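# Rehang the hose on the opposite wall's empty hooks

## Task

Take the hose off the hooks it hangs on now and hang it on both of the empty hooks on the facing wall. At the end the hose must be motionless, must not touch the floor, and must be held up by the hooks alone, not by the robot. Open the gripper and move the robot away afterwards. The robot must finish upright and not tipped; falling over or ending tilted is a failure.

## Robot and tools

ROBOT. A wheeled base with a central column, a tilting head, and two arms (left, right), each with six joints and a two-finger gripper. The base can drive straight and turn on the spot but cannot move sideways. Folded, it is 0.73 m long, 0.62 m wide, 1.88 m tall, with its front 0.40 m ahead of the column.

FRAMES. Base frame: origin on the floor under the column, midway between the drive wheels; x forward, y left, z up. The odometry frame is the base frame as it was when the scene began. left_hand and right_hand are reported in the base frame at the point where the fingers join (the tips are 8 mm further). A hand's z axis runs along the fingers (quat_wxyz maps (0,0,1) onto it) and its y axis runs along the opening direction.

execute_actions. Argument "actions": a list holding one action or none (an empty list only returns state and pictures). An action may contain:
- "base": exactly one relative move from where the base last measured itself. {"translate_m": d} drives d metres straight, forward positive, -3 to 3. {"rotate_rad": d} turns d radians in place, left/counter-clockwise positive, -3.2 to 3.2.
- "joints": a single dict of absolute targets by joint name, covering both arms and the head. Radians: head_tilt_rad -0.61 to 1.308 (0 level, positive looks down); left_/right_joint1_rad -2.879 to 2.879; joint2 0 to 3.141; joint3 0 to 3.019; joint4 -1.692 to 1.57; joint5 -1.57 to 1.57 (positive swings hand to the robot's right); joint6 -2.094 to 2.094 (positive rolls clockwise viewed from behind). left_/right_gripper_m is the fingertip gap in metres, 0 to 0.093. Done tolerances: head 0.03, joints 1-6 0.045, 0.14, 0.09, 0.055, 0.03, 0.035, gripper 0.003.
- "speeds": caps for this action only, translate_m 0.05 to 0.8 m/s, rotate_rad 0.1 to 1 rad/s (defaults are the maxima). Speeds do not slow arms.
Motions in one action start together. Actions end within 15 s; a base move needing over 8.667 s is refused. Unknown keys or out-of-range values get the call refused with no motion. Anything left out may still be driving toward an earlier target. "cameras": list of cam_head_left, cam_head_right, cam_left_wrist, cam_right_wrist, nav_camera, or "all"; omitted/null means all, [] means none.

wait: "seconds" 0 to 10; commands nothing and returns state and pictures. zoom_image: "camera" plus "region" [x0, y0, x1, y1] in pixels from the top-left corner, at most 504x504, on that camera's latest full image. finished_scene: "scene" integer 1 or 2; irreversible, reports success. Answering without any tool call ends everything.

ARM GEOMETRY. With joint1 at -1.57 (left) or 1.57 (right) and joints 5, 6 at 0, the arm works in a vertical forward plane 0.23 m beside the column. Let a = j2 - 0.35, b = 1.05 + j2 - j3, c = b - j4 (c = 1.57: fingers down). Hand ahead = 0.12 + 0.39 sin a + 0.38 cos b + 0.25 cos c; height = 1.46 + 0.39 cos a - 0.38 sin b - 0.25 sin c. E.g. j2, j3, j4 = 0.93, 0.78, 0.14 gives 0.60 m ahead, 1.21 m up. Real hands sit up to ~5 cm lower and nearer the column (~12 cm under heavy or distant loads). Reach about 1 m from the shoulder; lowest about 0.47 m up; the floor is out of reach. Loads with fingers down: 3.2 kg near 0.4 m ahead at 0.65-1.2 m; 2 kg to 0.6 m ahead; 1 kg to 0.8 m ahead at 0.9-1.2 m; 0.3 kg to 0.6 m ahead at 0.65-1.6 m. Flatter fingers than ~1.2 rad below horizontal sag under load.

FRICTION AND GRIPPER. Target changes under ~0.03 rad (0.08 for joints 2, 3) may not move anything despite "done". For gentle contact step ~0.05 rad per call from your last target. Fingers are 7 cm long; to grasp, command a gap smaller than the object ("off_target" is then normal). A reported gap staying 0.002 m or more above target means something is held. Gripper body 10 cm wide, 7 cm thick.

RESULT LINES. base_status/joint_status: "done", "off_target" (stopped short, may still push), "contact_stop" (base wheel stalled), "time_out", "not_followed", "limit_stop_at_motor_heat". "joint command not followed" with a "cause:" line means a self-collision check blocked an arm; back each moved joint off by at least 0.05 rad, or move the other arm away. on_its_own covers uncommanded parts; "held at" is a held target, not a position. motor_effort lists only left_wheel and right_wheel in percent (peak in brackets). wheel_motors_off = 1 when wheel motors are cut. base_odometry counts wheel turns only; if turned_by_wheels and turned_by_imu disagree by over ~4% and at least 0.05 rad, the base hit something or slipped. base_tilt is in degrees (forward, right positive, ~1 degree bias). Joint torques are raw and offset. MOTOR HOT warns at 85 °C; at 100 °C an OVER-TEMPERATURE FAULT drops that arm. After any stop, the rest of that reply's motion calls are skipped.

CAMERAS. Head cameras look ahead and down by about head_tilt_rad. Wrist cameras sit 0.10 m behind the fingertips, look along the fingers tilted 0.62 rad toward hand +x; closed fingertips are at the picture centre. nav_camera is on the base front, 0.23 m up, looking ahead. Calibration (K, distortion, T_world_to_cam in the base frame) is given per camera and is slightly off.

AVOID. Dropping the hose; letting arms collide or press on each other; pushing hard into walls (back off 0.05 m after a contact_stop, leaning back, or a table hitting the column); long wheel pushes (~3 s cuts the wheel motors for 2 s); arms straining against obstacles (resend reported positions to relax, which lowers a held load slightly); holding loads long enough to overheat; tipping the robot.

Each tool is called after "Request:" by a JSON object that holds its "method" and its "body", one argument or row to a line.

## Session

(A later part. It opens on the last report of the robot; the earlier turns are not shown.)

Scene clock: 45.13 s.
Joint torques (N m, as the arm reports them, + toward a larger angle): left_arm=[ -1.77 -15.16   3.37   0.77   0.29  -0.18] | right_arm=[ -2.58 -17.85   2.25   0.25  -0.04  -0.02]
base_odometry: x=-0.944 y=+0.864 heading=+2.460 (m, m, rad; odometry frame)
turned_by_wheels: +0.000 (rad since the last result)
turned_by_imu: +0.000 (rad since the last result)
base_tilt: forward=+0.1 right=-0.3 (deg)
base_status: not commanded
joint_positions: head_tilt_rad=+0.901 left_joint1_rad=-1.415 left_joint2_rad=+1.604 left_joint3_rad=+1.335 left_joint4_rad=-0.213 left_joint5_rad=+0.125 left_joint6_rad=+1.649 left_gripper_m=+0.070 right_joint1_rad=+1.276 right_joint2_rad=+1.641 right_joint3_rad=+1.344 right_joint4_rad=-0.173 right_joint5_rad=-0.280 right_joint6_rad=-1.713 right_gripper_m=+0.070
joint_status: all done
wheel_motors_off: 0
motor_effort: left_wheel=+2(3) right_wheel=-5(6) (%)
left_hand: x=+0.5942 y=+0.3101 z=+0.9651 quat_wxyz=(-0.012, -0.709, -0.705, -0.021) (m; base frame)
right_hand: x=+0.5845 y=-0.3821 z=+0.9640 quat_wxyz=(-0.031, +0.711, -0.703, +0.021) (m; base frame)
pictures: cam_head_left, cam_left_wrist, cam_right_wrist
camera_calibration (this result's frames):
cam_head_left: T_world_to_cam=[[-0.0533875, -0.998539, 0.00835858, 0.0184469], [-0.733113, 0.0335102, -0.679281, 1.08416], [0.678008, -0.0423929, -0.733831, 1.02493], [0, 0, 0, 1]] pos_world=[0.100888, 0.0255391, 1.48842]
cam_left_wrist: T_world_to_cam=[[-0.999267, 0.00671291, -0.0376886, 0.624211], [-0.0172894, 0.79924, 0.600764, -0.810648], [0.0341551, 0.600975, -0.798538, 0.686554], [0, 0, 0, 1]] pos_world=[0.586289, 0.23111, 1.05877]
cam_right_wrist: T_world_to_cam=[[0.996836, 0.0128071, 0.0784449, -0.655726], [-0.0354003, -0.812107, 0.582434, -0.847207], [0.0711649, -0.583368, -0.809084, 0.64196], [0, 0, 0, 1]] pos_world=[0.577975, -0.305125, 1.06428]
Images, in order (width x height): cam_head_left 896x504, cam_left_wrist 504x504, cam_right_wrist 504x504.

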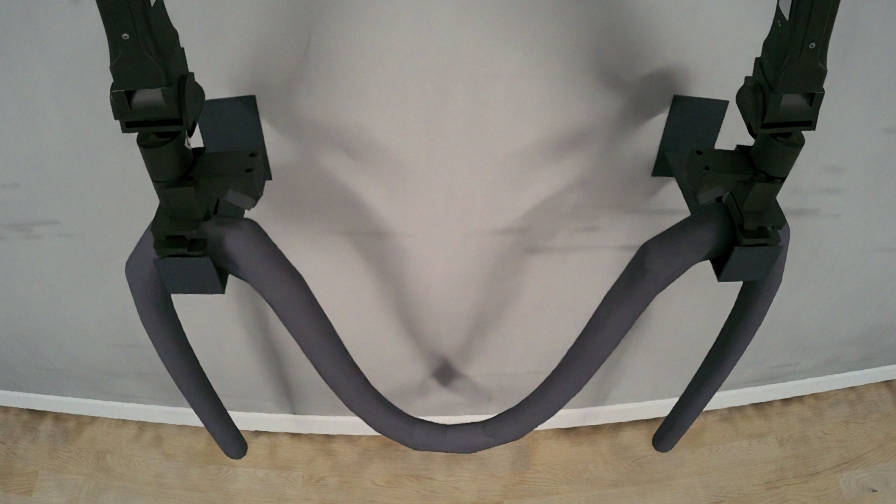

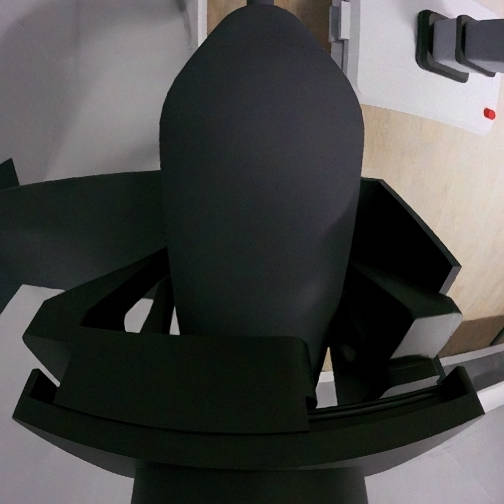

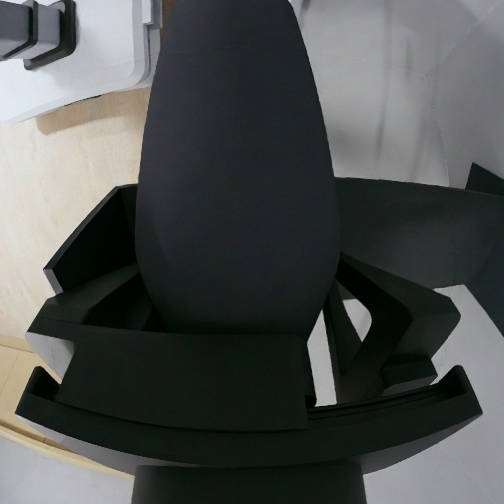

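Request:
{"method": "execute_actions", "body": {
  "actions": [
    {"joints":{"left_gripper_m":0.02,"right_gripper_m":0.02}}
  ],
  "cameras": []
}}

Request:
{"method": "execute_actions", "body": {
  "actions": [
    {"joints":{"left_joint1_rad":-1.39,"left_joint2_rad":1.3,"left_joint3_rad":1.28,"left_joint4_rad":-0.45,"right_joint1_rad":1.22,"right_joint2_rad":1.33,"right_joint3_rad":1.28,"right_joint4_rad":-0.42}}
  ],
  "cameras": ["cam_head_left","cam_left_wrist","cam_right_wrist"]
}}

Scene clock: 48.00 s.
Joint torques (N m, as the arm reports them, + toward a larger angle): left_arm=[ -1.48 -15.03   3.44   0.86   0.27  -0.19] | right_arm=[ -2.78 -17.77   2.26   0.4   -0.03   0.01]
base_odometry: x=-0.944 y=+0.864 heading=+2.460 (m, m, rad; odometry frame)
turned_by_wheels: +0.000 (rad since the last result)
turned_by_imu: +0.000 (rad since the last result)
base_tilt: forward=+0.0 right=-0.2 (deg)
base_status: not commanded
joint_positions: head_tilt_rad=+0.901 left_joint1_rad=-1.415 left_joint2_rad=+1.604 left_joint3_rad=+1.335 left_joint4_rad=-0.213 left_joint5_rad=+0.125 left_joint6_rad=+1.649 left_gripper_m=+0.057 right_joint1_rad=+1.276 right_joint2_rad=+1.644 right_joint3_rad=+1.344 right_joint4_rad=-0.176 right_joint5_rad=-0.280 right_joint6_rad=-1.714 right_gripper_m=+0.057
joint_status: left_gripper_m off_target (ended at +0.057, target +0.020); right_gripper_m off_target (ended at +0.057, target +0.020)
wheel_motors_off: 0
motor_effort: left_wheel=+3(3) right_wheel=-4(5) (%)
left_hand: x=+0.5938 y=+0.3100 z=+0.9650 quat_wxyz=(-0.011, -0.709, -0.705, -0.021) (m; base frame)
right_hand: x=+0.5823 y=-0.3821 z=+0.9625 quat_wxyz=(-0.029, +0.710, -0.703, +0.018) (m; base frame)
pictures: none
No camera images: the call's "cameras" was empty. Leave "cameras" out to get every camera's image.

Scene clock: 49.27 s.
Joint torques (N m, as the arm reports them, + toward a larger angle): left_arm=[  0.41 -18.89   6.32   0.27   0.23  -0.15] | right_arm=[ -3.7  -22.44   5.07   0.44   0.2    0.08]
base_odometry: x=-0.944 y=+0.864 heading=+2.460 (m, m, rad; odometry frame)
turned_by_wheels: +0.000 (rad since the last result)
turned_by_imu: +0.000 (rad since the last result)
base_tilt: forward=+0.0 right=-0.2 (deg)
base_status: not commanded
joint_positions: head_tilt_rad=+0.901 left_joint1_rad=-1.409 left_joint2_rad=+1.322 left_joint3_rad=+1.265 left_joint4_rad=-0.439 left_joint5_rad=+0.127 left_joint6_rad=+1.647 left_gripper_m=+0.057 right_joint1_rad=+1.240 right_joint2_rad=+1.357 right_joint3_rad=+1.273 right_joint4_rad=-0.419 right_joint5_rad=-0.285 right_joint6_rad=-1.721 right_gripper_m=+0.057
joint_status: all done
wheel_motors_off: 0
motor_effort: left_wheel=+3(3) right_wheel=-6(9) (%)
left_hand: x=+0.6191 y=+0.2982 z=+1.0899 quat_wxyz=(-0.006, -0.707, -0.707, -0.017) (m; base frame)
right_hand: x=+0.6092 y=-0.3740 z=+1.0908 quat_wxyz=(-0.013, +0.705, -0.709, +0.018) (m; base frame)
pictures: cam_head_left, cam_left_wrist, cam_right_wrist
camera_calibration (this result's frames):
cam_head_left: T_world_to_cam=[[-0.0533875, -0.998539, 0.00835858, 0.0184469], [-0.733113, 0.0335102, -0.679281, 1.08416], [0.678008, -0.0423929, -0.733831, 1.02493], [0, 0, 0, 1]] pos_world=[0.100888, 0.0255391, 1.48842]
cam_left_wrist: T_world_to_cam=[[-0.999731, -0.000336494, -0.0231744, 0.640438], [-0.0142331, 0.798051, 0.602422, -0.879044], [0.0182916, 0.60259, -0.797842, 0.80119], [0, 0, 0, 1]] pos_world=[0.613099, 0.218949, 1.18362]
cam_right_wrist: T_world_to_cam=[[0.998822, -0.0040805, 0.0483618, -0.665093], [-0.0323428, -0.798916, 0.600572, -0.930321], [0.0361864, -0.601428, -0.798107, 0.75013], [0, 0, 0, 1]] pos_world=[0.607075, -0.294813, 1.18957]
Images, in order (width x height): cam_head_left 896x504, cam_left_wrist 504x504, cam_right_wrist 504x504.

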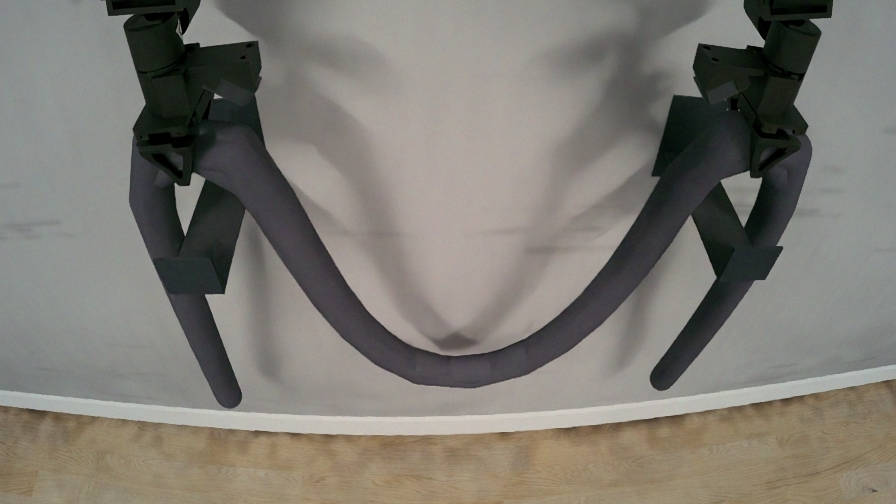

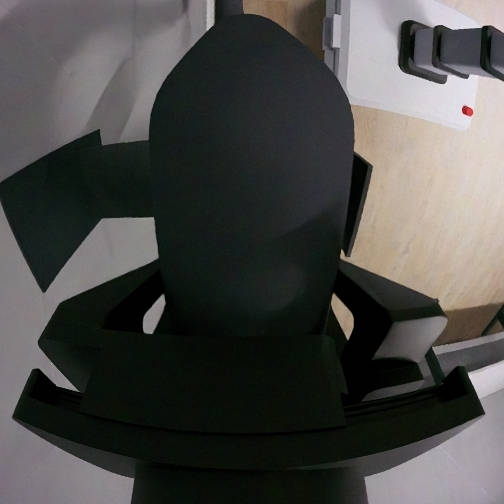

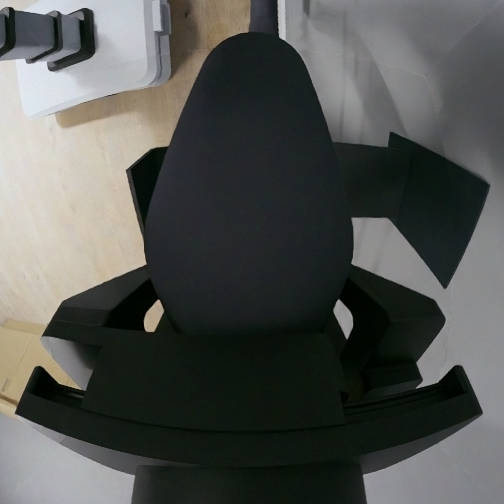

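Request:
{"method": "execute_actions", "body": {
  "actions": [
    {"joints":{"left_joint1_rad":-1.30,"right_joint1_rad":1.15}}
  ],
  "cameras": []
}}

Request:
{"method": "execute_actions", "body": {
  "actions": [
    {"base":{"translate_m":-0.45},"speeds":{"translate_m":0.4}}
  ],
  "cameras": ["cam_head_left"]
}}

Request:
{"method": "execute_actions", "body": {
  "actions": [
    {"base":{"rotate_rad":-2.98},"joints":{"head_tilt_rad":0.6,"left_joint1_rad":-1.21,"left_joint5_rad":0.25,"left_joint6_rad":1.72,"left_joint2_rad":1.33,"left_joint4_rad":-0.42,"right_joint1_rad":1.21,"right_joint5_rad":-0.25}}
  ],
  "cameras": ["cam_head_left"]
}}

Request:
{"method": "execute_actions", "body": {
  "actions": [
    {"base":{"translate_m":1.1}}
  ],
  "cameras": []
}}

Request:
{"method": "execute_actions", "body": {
  "actions": [
    {"base":{"rotate_rad":-0.18}}
  ],
  "cameras": ["cam_head_left","nav_camera"]
}}

Scene clock: 58.03 s.
Joint torques (N m, as the arm reports them, + toward a larger angle): left_arm=[  0.44 -18.08   6.29   0.23  -0.04  -0.16] | right_arm=[ -4.05 -22.02   5.24   0.46   0.27   0.07]
base_odometry: x=-0.944 y=+0.864 heading=+2.460 (m, m, rad; odometry frame)
turned_by_wheels: +0.000 (rad since the last result)
turned_by_imu: +0.000 (rad since the last result)
base_tilt: forward=+0.0 right=-0.3 (deg)
base_status: not commanded
joint_positions: head_tilt_rad=+0.901 left_joint1_rad=-1.307 left_joint2_rad=+1.322 left_joint3_rad=+1.265 left_joint4_rad=-0.439 left_joint5_rad=+0.132 left_joint6_rad=+1.647 left_gripper_m=+0.057 right_joint1_rad=+1.163 right_joint2_rad=+1.357 right_joint3_rad=+1.273 right_joint4_rad=-0.419 right_joint5_rad=-0.286 right_joint6_rad=-1.721 right_gripper_m=+0.057
joint_status: all done
wheel_motors_off: 0
motor_effort: left_wheel=+2(3) right_wheel=-5(5) (%)
left_hand: x=+0.6140 y=+0.3570 z=+1.0990 quat_wxyz=(+0.024, -0.688, -0.724, -0.047) (m; base frame)
right_hand: x=+0.6027 y=-0.4180 z=+1.1022 quat_wxyz=(+0.011, +0.691, -0.722, +0.041) (m; base frame)
pictures: none
No camera images: the call's "cameras" was empty. Leave "cameras" out to get every camera's image.

Scene clock: 60.40 s.
Joint torques (N m, as the arm reports them, + toward a larger angle): left_arm=[  0.62 -19.22   6.77   0.45  -0.18  -0.07] | right_arm=[ -4.19 -22.24   5.47   0.71   0.38   0.06]
base_odometry: x=-0.594 y=+0.581 heading=+2.461 (m, m, rad; odometry frame)
turned_by_wheels: +0.001 (rad since the last result)
turned_by_imu: +0.001 (rad since the last result)
base_tilt: forward=-0.1 right=-0.3 (deg)
base_status: done
joint_positions: head_tilt_rad=+0.902 left_joint1_rad=-1.308 left_joint2_rad=+1.327 left_joint3_rad=+1.258 left_joint4_rad=-0.444 left_joint5_rad=+0.135 left_joint6_rad=+1.637 left_gripper_m=+0.057 right_joint1_rad=+1.171 right_joint2_rad=+1.359 right_joint3_rad=+1.267 right_joint4_rad=-0.424 right_joint5_rad=-0.289 right_joint6_rad=-1.720 right_gripper_m=+0.057
joint_status: not commanded
wheel_motors_off: 0
motor_effort: left_wheel=+1(53) right_wheel=-2(47) (%)
left_hand: x=+0.6064 y=+0.3556 z=+1.0948 quat_wxyz=(+0.028, -0.684, -0.728, -0.039) (m; base frame)
right_hand: x=+0.5977 y=-0.4126 z=+1.0985 quat_wxyz=(+0.011, +0.690, -0.723, +0.032) (m; base frame)
pictures: cam_head_left
camera_calibration (this result's frames):
cam_head_left: T_world_to_cam=[[-0.053385, -0.998539, 0.00837459, 0.0184221], [-0.733317, 0.0335102, -0.679061, 1.08383], [0.677788, -0.0423929, -0.734034, 1.02525], [0, 0, 0, 1]] pos_world=[0.100872, 0.0255391, 1.4884]
Images, in order (width x height): cam_head_left 896x504.

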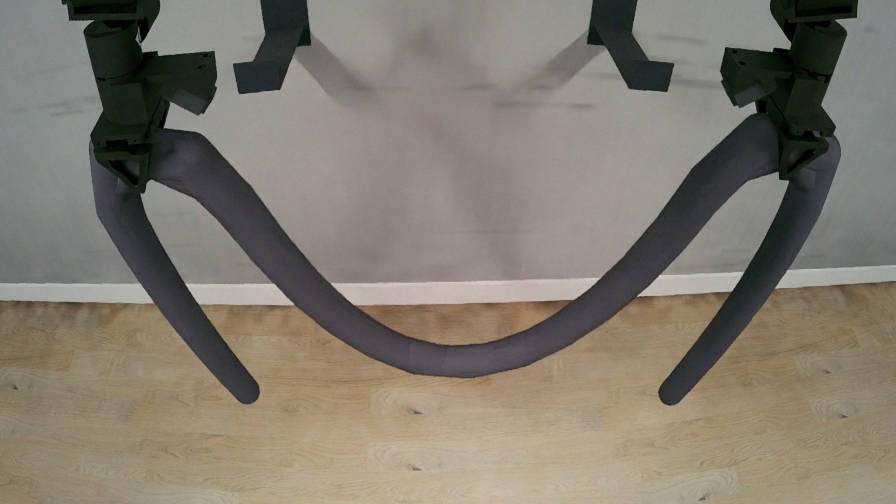

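Scene clock: 64.70 s.
Joint torques (N m, as the arm reports them, + toward a larger angle): left_arm=[  1.53 -19.93   6.54   1.07  -0.04  -0.07] | right_arm=[ -3.3  -22.64   5.56   0.45   0.21   0.06]
base_odometry: x=-0.594 y=+0.581 heading=-0.519 (m, m, rad; odometry frame)
turned_by_wheels: -2.980 (rad since the last result)
turned_by_imu: -2.958 (rad since the last result)
base_tilt: forward=+0.0 right=-0.3 (deg)
base_status: done
joint_positions: head_tilt_rad=+0.617 left_joint1_rad=-1.220 left_joint2_rad=+1.365 left_joint3_rad=+1.258 left_joint4_rad=-0.428 left_joint5_rad=+0.253 left_joint6_rad=+1.715 left_gripper_m=+0.057 right_joint1_rad=+1.222 right_joint2_rad=+1.359 right_joint3_rad=+1.267 right_joint4_rad=-0.420 right_joint5_rad=-0.255 right_joint6_rad=-1.720 right_gripper_m=+0.057
joint_status: all done
wheel_motors_off: 0
motor_effort: left_wheel=+1(50) right_wheel=+0(49) (%)
left_hand: x=+0.5923 y=+0.3896 z=+1.0868 quat_wxyz=(+0.016, -0.695, -0.718, -0.021) (m; base frame)
right_hand: x=+0.6021 y=-0.3894 z=+1.0910 quat_wxyz=(+0.008, +0.700, -0.714, +0.028) (m; base frame)
pictures: cam_head_left
camera_calibration (this result's frames):
cam_head_left: T_world_to_cam=[[-0.0535912, -0.998539, -0.00693319, 0.0420064], [-0.513447, 0.0335102, -0.857467, 1.34758], [0.856446, -0.0423929, -0.514493, 0.678226], [0, 0, 0, 1]] pos_world=[0.1133, 0.0255391, 1.50474]
Images, in order (width x height): cam_head_left 896x504.

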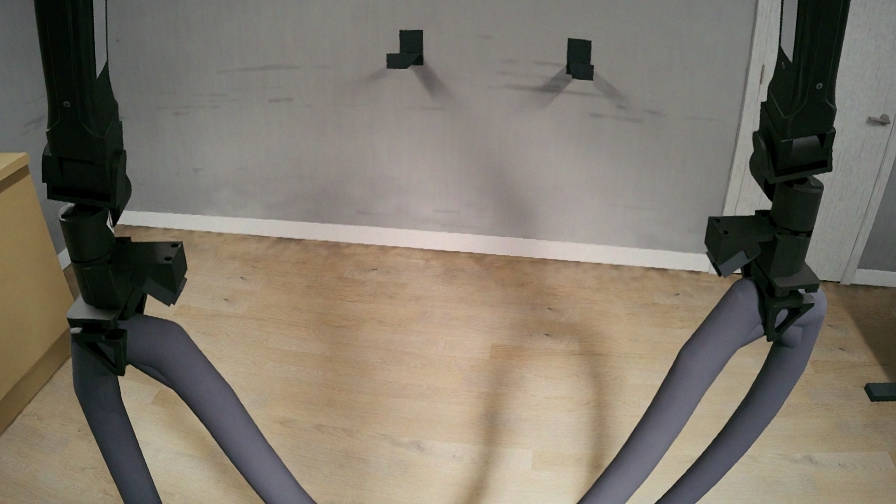

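Scene clock: 68.10 s.
Joint torques (N m, as the arm reports them, + toward a larger angle): left_arm=[  1.75 -19.62   6.48   1.02  -0.04  -0.07] | right_arm=[ -3.18 -22.72   5.51   0.44   0.22   0.06]
base_odometry: x=+0.361 y=+0.035 heading=-0.519 (m, m, rad; odometry frame)
turned_by_wheels: +0.000 (rad since the last result)
turned_by_imu: +0.001 (rad since the last result)
base_tilt: forward=-0.1 right=-0.2 (deg)
base_status: done
joint_positions: head_tilt_rad=+0.617 left_joint1_rad=-1.220 left_joint2_rad=+1.365 left_joint3_rad=+1.258 left_joint4_rad=-0.428 left_joint5_rad=+0.253 left_joint6_rad=+1.715 left_gripper_m=+0.057 right_joint1_rad=+1.223 right_joint2_rad=+1.359 right_joint3_rad=+1.267 right_joint4_rad=-0.421 right_joint5_rad=-0.255 right_joint6_rad=-1.720 right_gripper_m=+0.057
joint_status: not commanded
wheel_motors_off: 0
motor_effort: left_wheel=+0(50) right_wheel=+1(67) (%)
left_hand: x=+0.5923 y=+0.3896 z=+1.0868 quat_wxyz=(+0.016, -0.695, -0.718, -0.021) (m; base frame)
right_hand: x=+0.6021 y=-0.3885 z=+1.0908 quat_wxyz=(+0.008, +0.700, -0.714, +0.028) (m; base frame)
pictures: none
No camera images: the call's "cameras" was empty. Leave "cameras" out to get every camera's image.

Scene clock: 69.30 s.
Joint torques (N m, as the arm reports them, + toward a larger angle): left_arm=[  1.44 -19.48   6.39   1.05  -0.01  -0.05] | right_arm=[ -3.63 -22.32   5.52   0.48   0.27   0.06]
base_odometry: x=+0.361 y=+0.035 heading=-0.698 (m, m, rad; odometry frame)
turned_by_wheels: -0.179 (rad since the last result)
turned_by_imu: -0.174 (rad since the last result)
base_tilt: forward=-0.1 right=-0.2 (deg)
base_status: done
joint_positions: head_tilt_rad=+0.617 left_joint1_rad=-1.220 left_joint2_rad=+1.365 left_joint3_rad=+1.258 left_joint4_rad=-0.428 left_joint5_rad=+0.252 left_joint6_rad=+1.715 left_gripper_m=+0.057 right_joint1_rad=+1.227 right_joint2_rad=+1.360 right_joint3_rad=+1.267 right_joint4_rad=-0.421 right_joint5_rad=-0.256 right_joint6_rad=-1.720 right_gripper_m=+0.057
joint_status: not commanded
wheel_motors_off: 0
motor_effort: left_wheel=+1(41) right_wheel=-1(57) (%)
left_hand: x=+0.5923 y=+0.3897 z=+1.0868 quat_wxyz=(+0.016, -0.695, -0.718, -0.021) (m; base frame)
right_hand: x=+0.6023 y=-0.3860 z=+1.0901 quat_wxyz=(+0.006, +0.700, -0.713, +0.026) (m; base frame)
pictures: cam_head_left, nav_camera
camera_calibration (this result's frames):
cam_head_left: T_world_to_cam=[[-0.0535863, -0.998539, -0.0069714, 0.042065], [-0.512836, 0.0335102, -0.857833, 1.34812], [0.856813, -0.0423929, -0.513882, 0.677267], [0, 0, 0, 1]] pos_world=[0.113325, 0.0255391, 1.50479]
Images, in order (width x height): cam_head_left 896x504, nav_camera 896x504.

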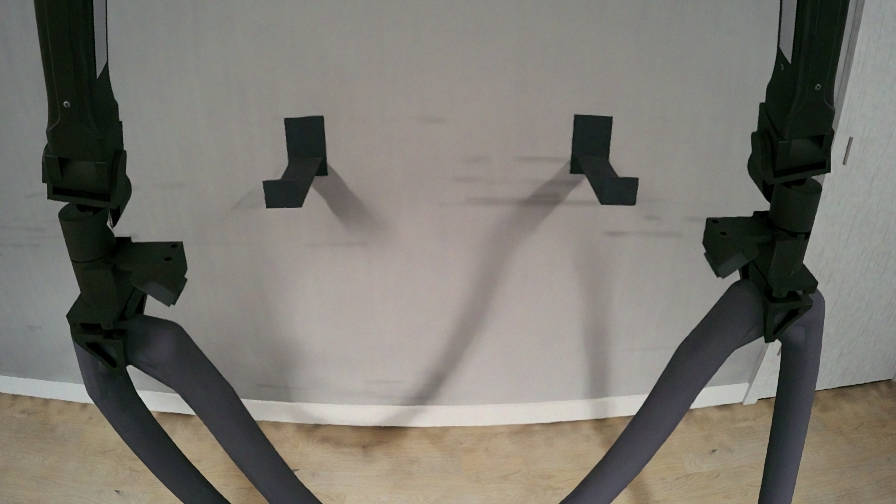

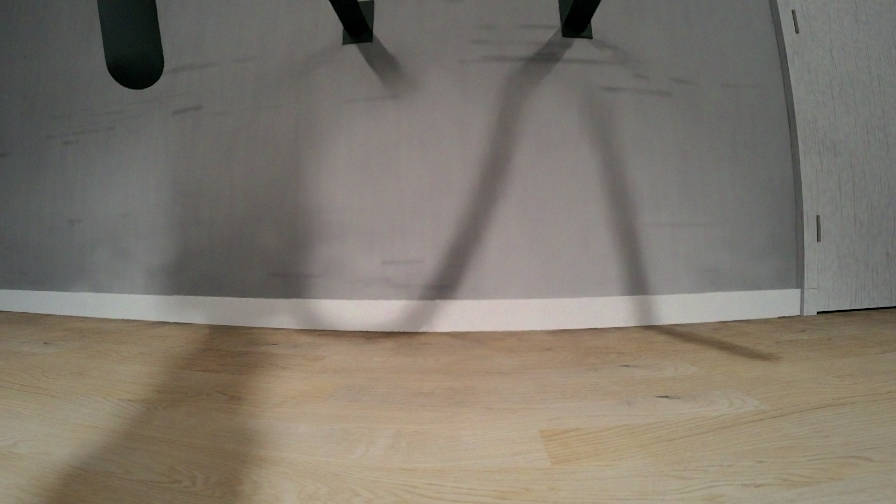

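Request:
{"method": "execute_actions", "body": {
  "actions": [
    {"base":{"rotate_rad":-0.04}}
  ],
  "cameras": []
}}

Request:
{"method": "execute_actions", "body": {
  "actions": [
    {"base":{"translate_m":0.5},"speeds":{"translate_m":0.4},"joints":{"head_tilt_rad":0.85}}
  ]
}}

Scene clock: 71.73 s.
Joint torques (N m, as the arm reports them, + toward a larger angle): left_arm=[  1.78 -19.62   6.53   0.97   0.01  -0.08] | right_arm=[ -3.49 -22.56   5.45   0.49   0.28   0.06]
base_odometry: x=+0.361 y=+0.035 heading=-0.737 (m, m, rad; odometry frame)
turned_by_wheels: -0.039 (rad since the last result)
turned_by_imu: -0.038 (rad since the last result)
base_tilt: forward=+0.0 right=-0.2 (deg)
base_status: done
joint_positions: head_tilt_rad=+0.617 left_joint1_rad=-1.220 left_joint2_rad=+1.365 left_joint3_rad=+1.258 left_joint4_rad=-0.428 left_joint5_rad=+0.251 left_joint6_rad=+1.715 left_gripper_m=+0.057 right_joint1_rad=+1.231 right_joint2_rad=+1.360 right_joint3_rad=+1.267 right_joint4_rad=-0.421 right_joint5_rad=-0.257 right_joint6_rad=-1.720 right_gripper_m=+0.057
joint_status: not commanded
wheel_motors_off: 0
motor_effort: left_wheel=-1(27) right_wheel=-1(58) (%)
left_hand: x=+0.5923 y=+0.3896 z=+1.0867 quat_wxyz=(+0.016, -0.695, -0.718, -0.021) (m; base frame)
right_hand: x=+0.6026 y=-0.3837 z=+1.0895 quat_wxyz=(+0.004, +0.701, -0.713, +0.024) (m; base frame)
pictures: none
No camera images: the call's "cameras" was empty. Leave "cameras" out to get every camera's image.

Scene clock: 74.33 s.
Joint torques (N m, as the arm reports them, + toward a larger angle): left_arm=[  1.85 -19.13   6.38   0.99   0.02  -0.08] | right_arm=[ -4.06 -22.39   5.58   0.51   0.3    0.06]
base_odometry: x=+0.731 y=-0.301 heading=-0.738 (m, m, rad; odometry frame)
turned_by_wheels: -0.001 (rad since the last result)
turned_by_imu: +0.000 (rad since the last result)
base_tilt: forward=+0.2 right=-0.2 (deg)
base_status: done
joint_positions: head_tilt_rad=+0.852 left_joint1_rad=-1.220 left_joint2_rad=+1.365 left_joint3_rad=+1.258 left_joint4_rad=-0.428 left_joint5_rad=+0.251 left_joint6_rad=+1.715 left_gripper_m=+0.057 right_joint1_rad=+1.231 right_joint2_rad=+1.360 right_joint3_rad=+1.267 right_joint4_rad=-0.422 right_joint5_rad=-0.257 right_joint6_rad=-1.720 right_gripper_m=+0.057
joint_status: all done
wheel_motors_off: 0
motor_effort: left_wheel=+0(45) right_wheel=+0(68) (%)
left_hand: x=+0.5925 y=+0.3896 z=+1.0868 quat_wxyz=(+0.016, -0.695, -0.718, -0.021) (m; base frame)
right_hand: x=+0.6022 y=-0.3839 z=+1.0894 quat_wxyz=(+0.005, +0.701, -0.713, +0.024) (m; base frame)
pictures: cam_head_left, cam_head_right, cam_left_wrist, cam_right_wrist, nav_camera
camera_calibration (this result's frames):
cam_head_left: T_world_to_cam=[[-0.0537359, -0.998539, 0.00570448, 0.0225516], [-0.698574, 0.0335102, -0.714752, 1.13706], [0.713517, -0.0423929, -0.699354, 0.97006], [0, 0, 0, 1]] pos_world=[0.103379, 0.0255391, 1.491]
cam_head_right: T_world_to_cam=[[-0.0604215, -0.997861, 0.024957, -0.0721759], [-0.706988, 0.0251319, -0.706779, 1.12576], [0.704639, -0.0603489, -0.706994, 0.983269], [0, 0, 0, 1]] pos_world=[0.0986913, -0.0409749, 1.49263]
cam_left_wrist: T_world_to_cam=[[-0.99949, -0.0319203, 0.00102603, 0.599625], [-0.0241004, 0.774935, 0.631581, -0.967343], [-0.0209554, 0.631234, -0.775309, 0.731641], [0, 0, 0, 1]] pos_world=[0.591338, 0.306931, 1.17759]
cam_right_wrist: T_world_to_cam=[[0.999377, -0.0133799, 0.0326543, -0.644864], [-0.0309229, -0.777875, 0.627658, -0.959939], [0.017003, -0.628276, -0.777804, 0.722397], [0, 0, 0, 1]] pos_world=[0.602496, -0.301476, 1.18545]
Images, in order (width x height): cam_head_left 896x504, cam_head_right 896x504, cam_left_wrist 504x504, cam_right_wrist 504x504, nav_camera 896x504.

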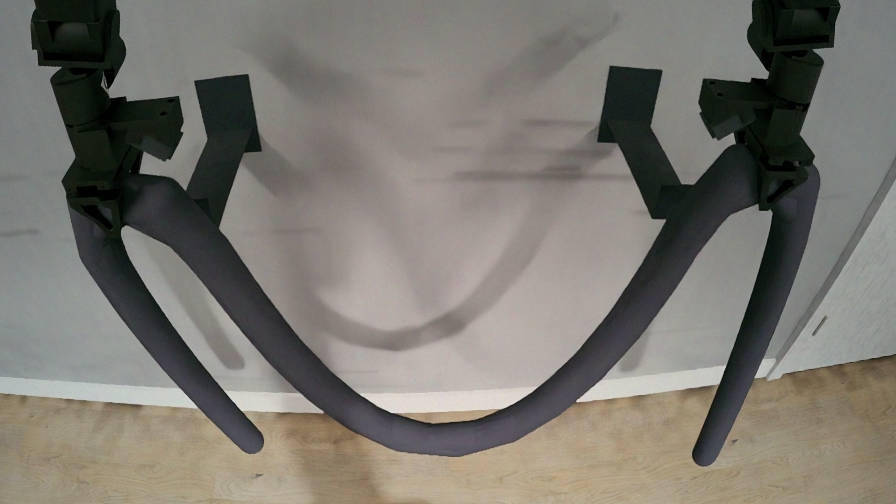

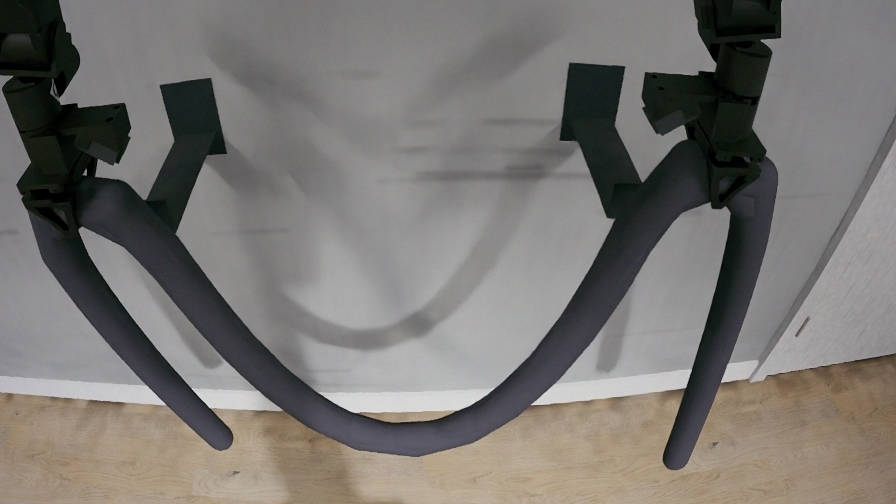

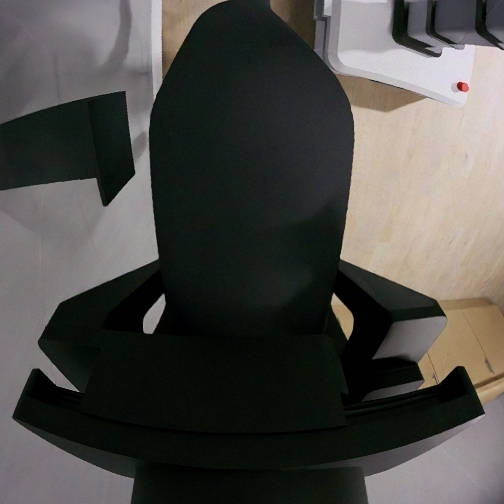

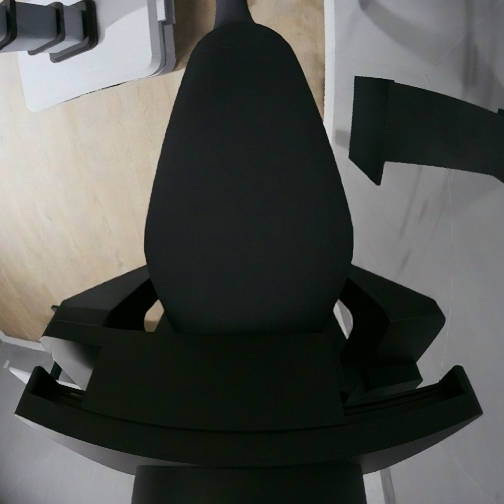

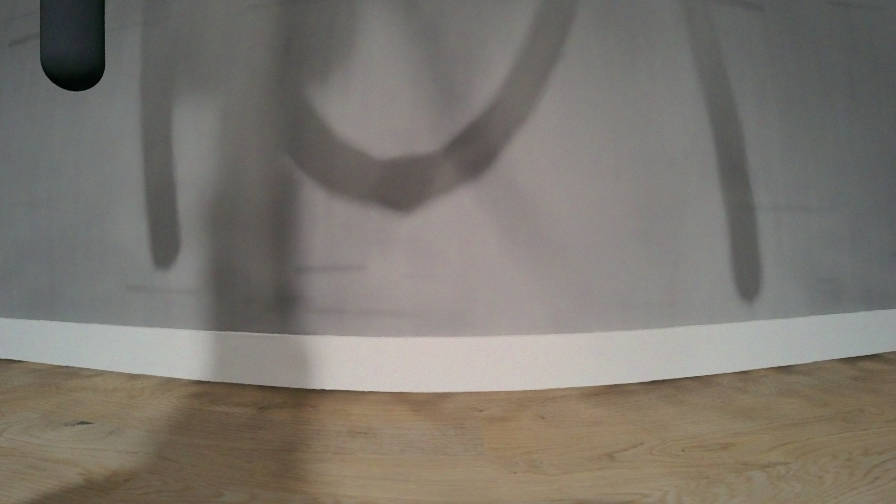

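Request:
{"method": "execute_actions", "body": {
  "actions": [
    {"base":{"translate_m":0.13},"speeds":{"translate_m":0.08},"joints":{"left_joint5_rad":0.17,"right_joint1_rad":1.25}}
  ],
  "cameras": ["cam_head_left","cam_head_right","cam_left_wrist","cam_right_wrist"]
}}

Scene clock: 78.07 s.
Joint torques (N m, as the arm reports them, + toward a larger angle): left_arm=[  1.7  -19.17   6.75   1.01  -0.25  -0.31] | right_arm=[ -3.27 -22.75   5.51   0.54   0.25   0.08]
base_odometry: x=+0.828 y=-0.389 heading=-0.738 (m, m, rad; odometry frame)
turned_by_wheels: +0.000 (rad since the last result)
turned_by_imu: +0.000 (rad since the last result)
base_tilt: forward=+0.2 right=-0.3 (deg)
base_status: done
joint_positions: head_tilt_rad=+0.852 left_joint1_rad=-1.220 left_joint2_rad=+1.365 left_joint3_rad=+1.252 left_joint4_rad=-0.428 left_joint5_rad=+0.177 left_joint6_rad=+1.744 left_gripper_m=+0.057 right_joint1_rad=+1.267 right_joint2_rad=+1.360 right_joint3_rad=+1.267 right_joint4_rad=-0.422 right_joint5_rad=-0.257 right_joint6_rad=-1.720 right_gripper_m=+0.057
joint_status: all done
wheel_motors_off: 0
motor_effort: left_wheel=+0(33) right_wheel=+1(45) (%)
left_hand: x=+0.5866 y=+0.4018 z=+1.0869 quat_wxyz=(+0.049, -0.704, -0.708, -0.040) (m; base frame)
right_hand: x=+0.6048 y=-0.3631 z=+1.0848 quat_wxyz=(-0.006, +0.707, -0.707, +0.013) (m; base frame)
pictures: cam_head_left, cam_head_right, cam_left_wrist, cam_right_wrist
camera_calibration (this result's frames):
cam_head_left: T_world_to_cam=[[-0.0537343, -0.998539, 0.00571953, 0.0225283], [-0.698775, 0.0335102, -0.714557, 1.13677], [0.713321, -0.0423929, -0.699554, 0.970377], [0, 0, 0, 1]] pos_world=[0.103366, 0.0255391, 1.49099]
cam_head_right: T_world_to_cam=[[-0.0604145, -0.997861, 0.024974, -0.0722023], [-0.707186, 0.0251319, -0.706581, 1.12547], [0.704441, -0.0603489, -0.707192, 0.983582], [0, 0, 0, 1]] pos_world=[0.098678, -0.0409749, 1.49262]
cam_left_wrist: T_world_to_cam=[[-0.999756, -0.00693949, 0.0209861, 0.562605], [0.00934761, 0.727622, 0.685914, -1.03669], [-0.0200298, 0.685943, -0.72738, 0.649327], [0, 0, 0, 1]] pos_world=[0.585164, 0.312824, 1.17158]
cam_right_wrist: T_world_to_cam=[[0.999479, 0.00342977, 0.0320803, -0.640331], [-0.0166334, -0.797222, 0.603457, -0.930199], [0.0276448, -0.603677, -0.79675, 0.754881], [0, 0, 0, 1]] pos_world=[0.603657, -0.283675, 1.18333]
Images, in order (width x height): cam_head_left 896x504, cam_head_right 896x504, cam_left_wrist 504x504, cam_right_wrist 504x504.

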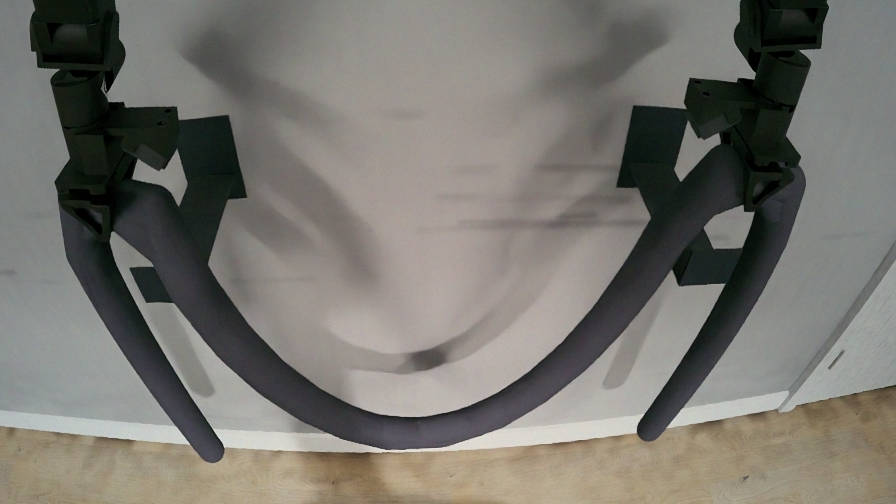

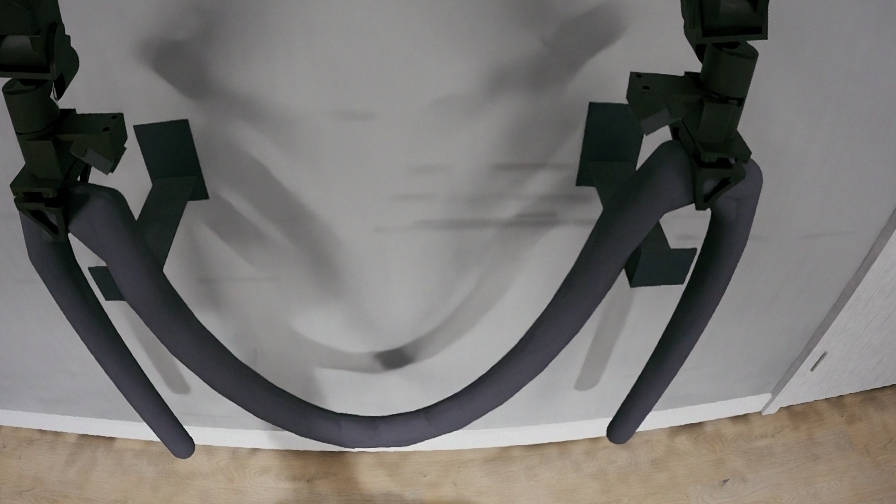

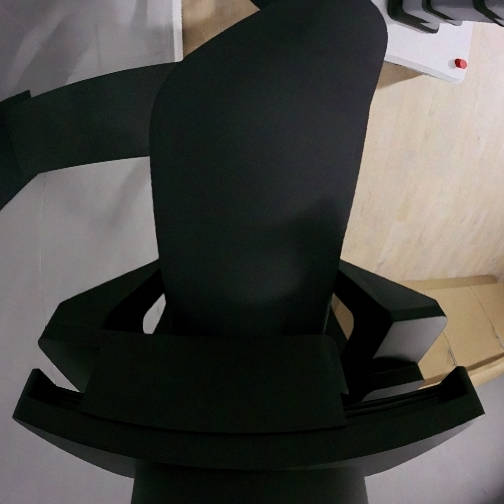

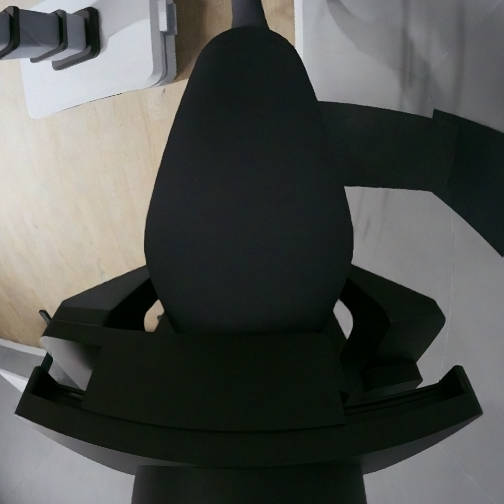

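Left inner strand catches; move left hand inward.

Request:
{"method": "execute_actions", "body": {
  "actions": [
    {"base":{"translate_m":0.09},"speeds":{"translate_m":0.05},"joints":{"left_joint5_rad":0.27,"left_joint1_rad":-1.26}}
  ],
  "cameras": ["cam_head_left","cam_left_wrist","cam_right_wrist"]
}}

Scene clock: 82.03 s.
Joint torques (N m, as the arm reports them, + toward a larger angle): left_arm=[  0.26 -19.1    6.94   0.96   0.18  -0.14] | right_arm=[ -3.22 -23.12   5.4    0.6    0.24   0.05]
base_odometry: x=+0.894 y=-0.449 heading=-0.738 (m, m, rad; odometry frame)
turned_by_wheels: +0.000 (rad since the last result)
turned_by_imu: +0.000 (rad since the last result)
base_tilt: forward=+0.1 right=-0.3 (deg)
base_status: done
joint_positions: head_tilt_rad=+0.852 left_joint1_rad=-1.265 left_joint2_rad=+1.365 left_joint3_rad=+1.250 left_joint4_rad=-0.428 left_joint5_rad=+0.268 left_joint6_rad=+1.725 left_gripper_m=+0.057 right_joint1_rad=+1.267 right_joint2_rad=+1.362 right_joint3_rad=+1.267 right_joint4_rad=-0.422 right_joint5_rad=-0.257 right_joint6_rad=-1.720 right_gripper_m=+0.057
joint_status: all done
wheel_motors_off: 0
motor_effort: left_wheel=-1(36) right_wheel=+0(48) (%)
left_hand: x=+0.5916 y=+0.3603 z=+1.0796 quat_wxyz=(-0.002, -0.707, -0.708, +0.001) (m; base frame)
right_hand: x=+0.6043 y=-0.3632 z=+1.0841 quat_wxyz=(-0.006, +0.707, -0.707, +0.013) (m; base frame)
pictures: cam_head_left, cam_left_wrist, cam_right_wrist
camera_calibration (this result's frames):
cam_head_left: T_world_to_cam=[[-0.0537337, -0.998539, 0.00572503, 0.0225198], [-0.698848, 0.0335102, -0.714485, 1.13666], [0.713249, -0.0423929, -0.699627, 0.970493], [0, 0, 0, 1]] pos_world=[0.103361, 0.0255391, 1.49098]
cam_left_wrist: T_world_to_cam=[[-0.999975, -0.000983376, 0.00702084, 0.580526], [0.00332228, 0.809853, 0.586623, -0.920363], [-0.00626272, 0.586632, -0.80983, 0.789233], [0, 0, 0, 1]] pos_world=[0.588512, 0.282941, 1.17497]
cam_right_wrist: T_world_to_cam=[[0.999515, 0.00312762, 0.0309895, -0.638752], [-0.0162113, -0.797321, 0.603338, -0.930025], [0.0265956, -0.603548, -0.796883, 0.755069], [0, 0, 0, 1]] pos_world=[0.603284, -0.28381, 1.18262]
Images, in order (width x height): cam_head_left 896x504, cam_left_wrist 504x504, cam_right_wrist 504x504.

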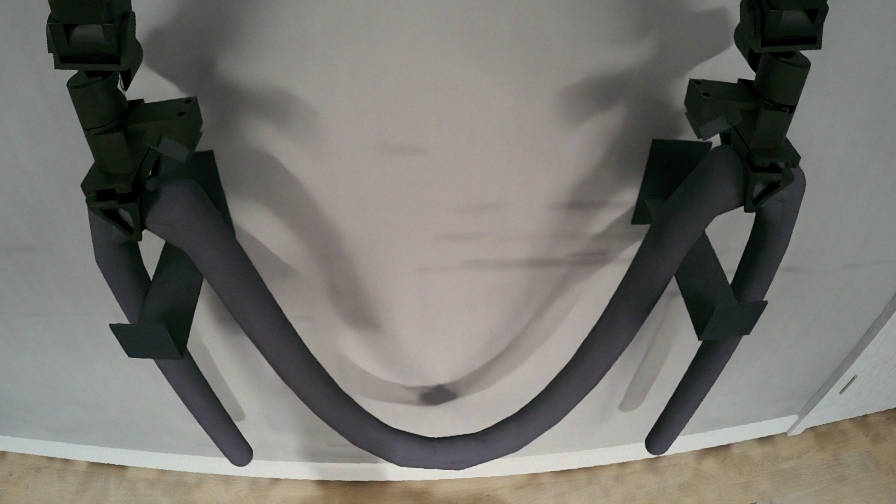

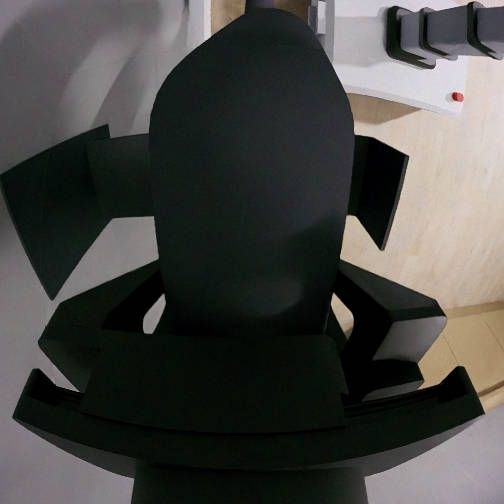

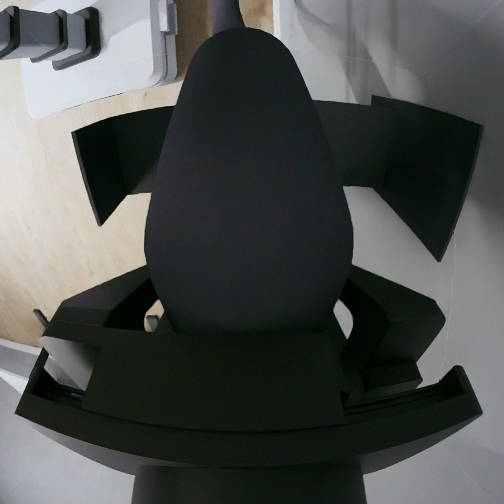

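Lower: left y≈.365, right ≈-.335.

Request:
{"method": "execute_actions", "body": {
  "actions": [
    {"joints":{"left_joint1_rad":-1.3,"left_joint5_rad":0.24,"left_joint2_rad":1.6,"left_joint3_rad":1.35,"left_joint4_rad":-0.23,"right_joint1_rad":1.36,"right_joint5_rad":-0.2,"right_joint6_rad":-1.68,"right_joint2_rad":1.59,"right_joint3_rad":1.35,"right_joint4_rad":-0.24}}
  ],
  "cameras": ["cam_head_left","cam_left_wrist","cam_right_wrist"]
}}

Scene clock: 84.83 s.
Joint torques (N m, as the arm reports them, + toward a larger angle): left_arm=[  1.14 -17.3    3.17   0.9   -0.23  -0.11] | right_arm=[ -2.18 -21.75   3.62   0.18   0.02   0.2 ]
base_odometry: x=+0.894 y=-0.449 heading=-0.738 (m, m, rad; odometry frame)
turned_by_wheels: +0.000 (rad since the last result)
turned_by_imu: +0.000 (rad since the last result)
base_tilt: forward=+0.1 right=-0.3 (deg)
base_status: not commanded
joint_positions: head_tilt_rad=+0.852 left_joint1_rad=-1.302 left_joint2_rad=+1.604 left_joint3_rad=+1.350 left_joint4_rad=-0.233 left_joint5_rad=+0.248 left_joint6_rad=+1.721 left_gripper_m=+0.057 right_joint1_rad=+1.364 right_joint2_rad=+1.597 right_joint3_rad=+1.343 right_joint4_rad=-0.232 right_joint5_rad=-0.201 right_joint6_rad=-1.691 right_gripper_m=+0.057
joint_status: all done
wheel_motors_off: 0
motor_effort: left_wheel=-1(2) right_wheel=+0(3) (%)
left_hand: x=+0.5937 y=+0.3656 z=+0.9776 quat_wxyz=(-0.022, -0.716, -0.698, -0.015) (m; base frame)
right_hand: x=+0.5960 y=-0.3321 z=+0.9733 quat_wxyz=(-0.023, +0.716, -0.698, +0.011) (m; base frame)
pictures: cam_head_left, cam_left_wrist, cam_right_wrist
camera_calibration (this result's frames):
cam_head_left: T_world_to_cam=[[-0.0537337, -0.998539, 0.00572503, 0.0225198], [-0.698848, 0.0335102, -0.714485, 1.13666], [0.713249, -0.0423929, -0.699627, 0.970493], [0, 0, 0, 1]] pos_world=[0.103361, 0.0255391, 1.49098]
cam_left_wrist: T_world_to_cam=[[-0.998712, 0.0258057, -0.0436876, 0.622337], [-0.00449663, 0.812609, 0.582791, -0.857435], [0.0505403, 0.582237, -0.811447, 0.672938], [0, 0, 0, 1]] pos_world=[0.583669, 0.288891, 1.07295]
cam_right_wrist: T_world_to_cam=[[0.998222, 0.0267219, 0.0532777, -0.640179], [-0.00926807, -0.813407, 0.581621, -0.826851], [0.0588785, -0.58108, -0.811714, 0.688454], [0, 0, 0, 1]] pos_world=[0.590843, -0.255412, 1.07385]
Images, in order (width x height): cam_head_left 896x504, cam_left_wrist 504x504, cam_right_wrist 504x504.

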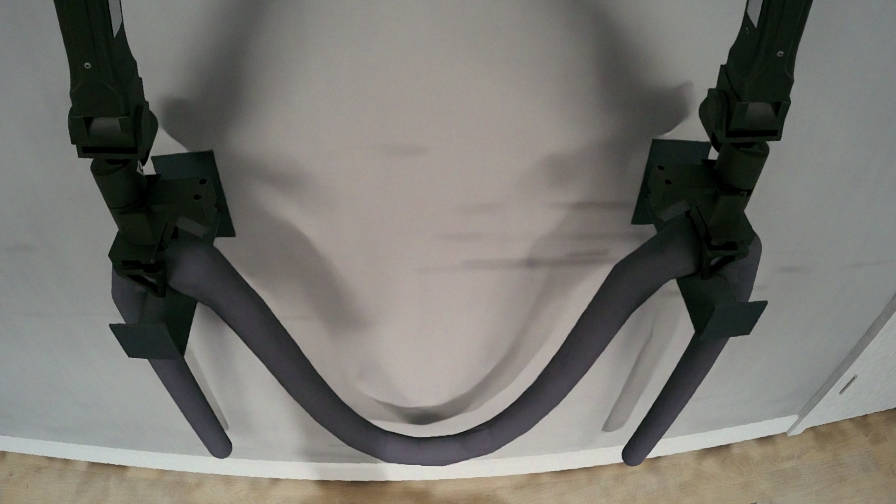

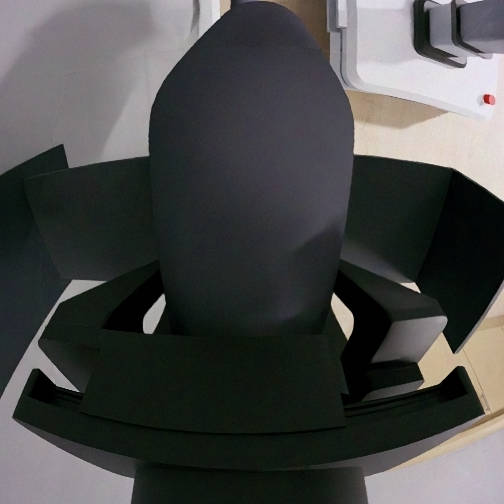

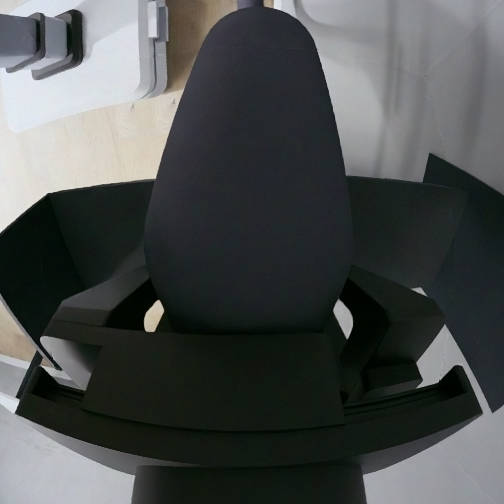

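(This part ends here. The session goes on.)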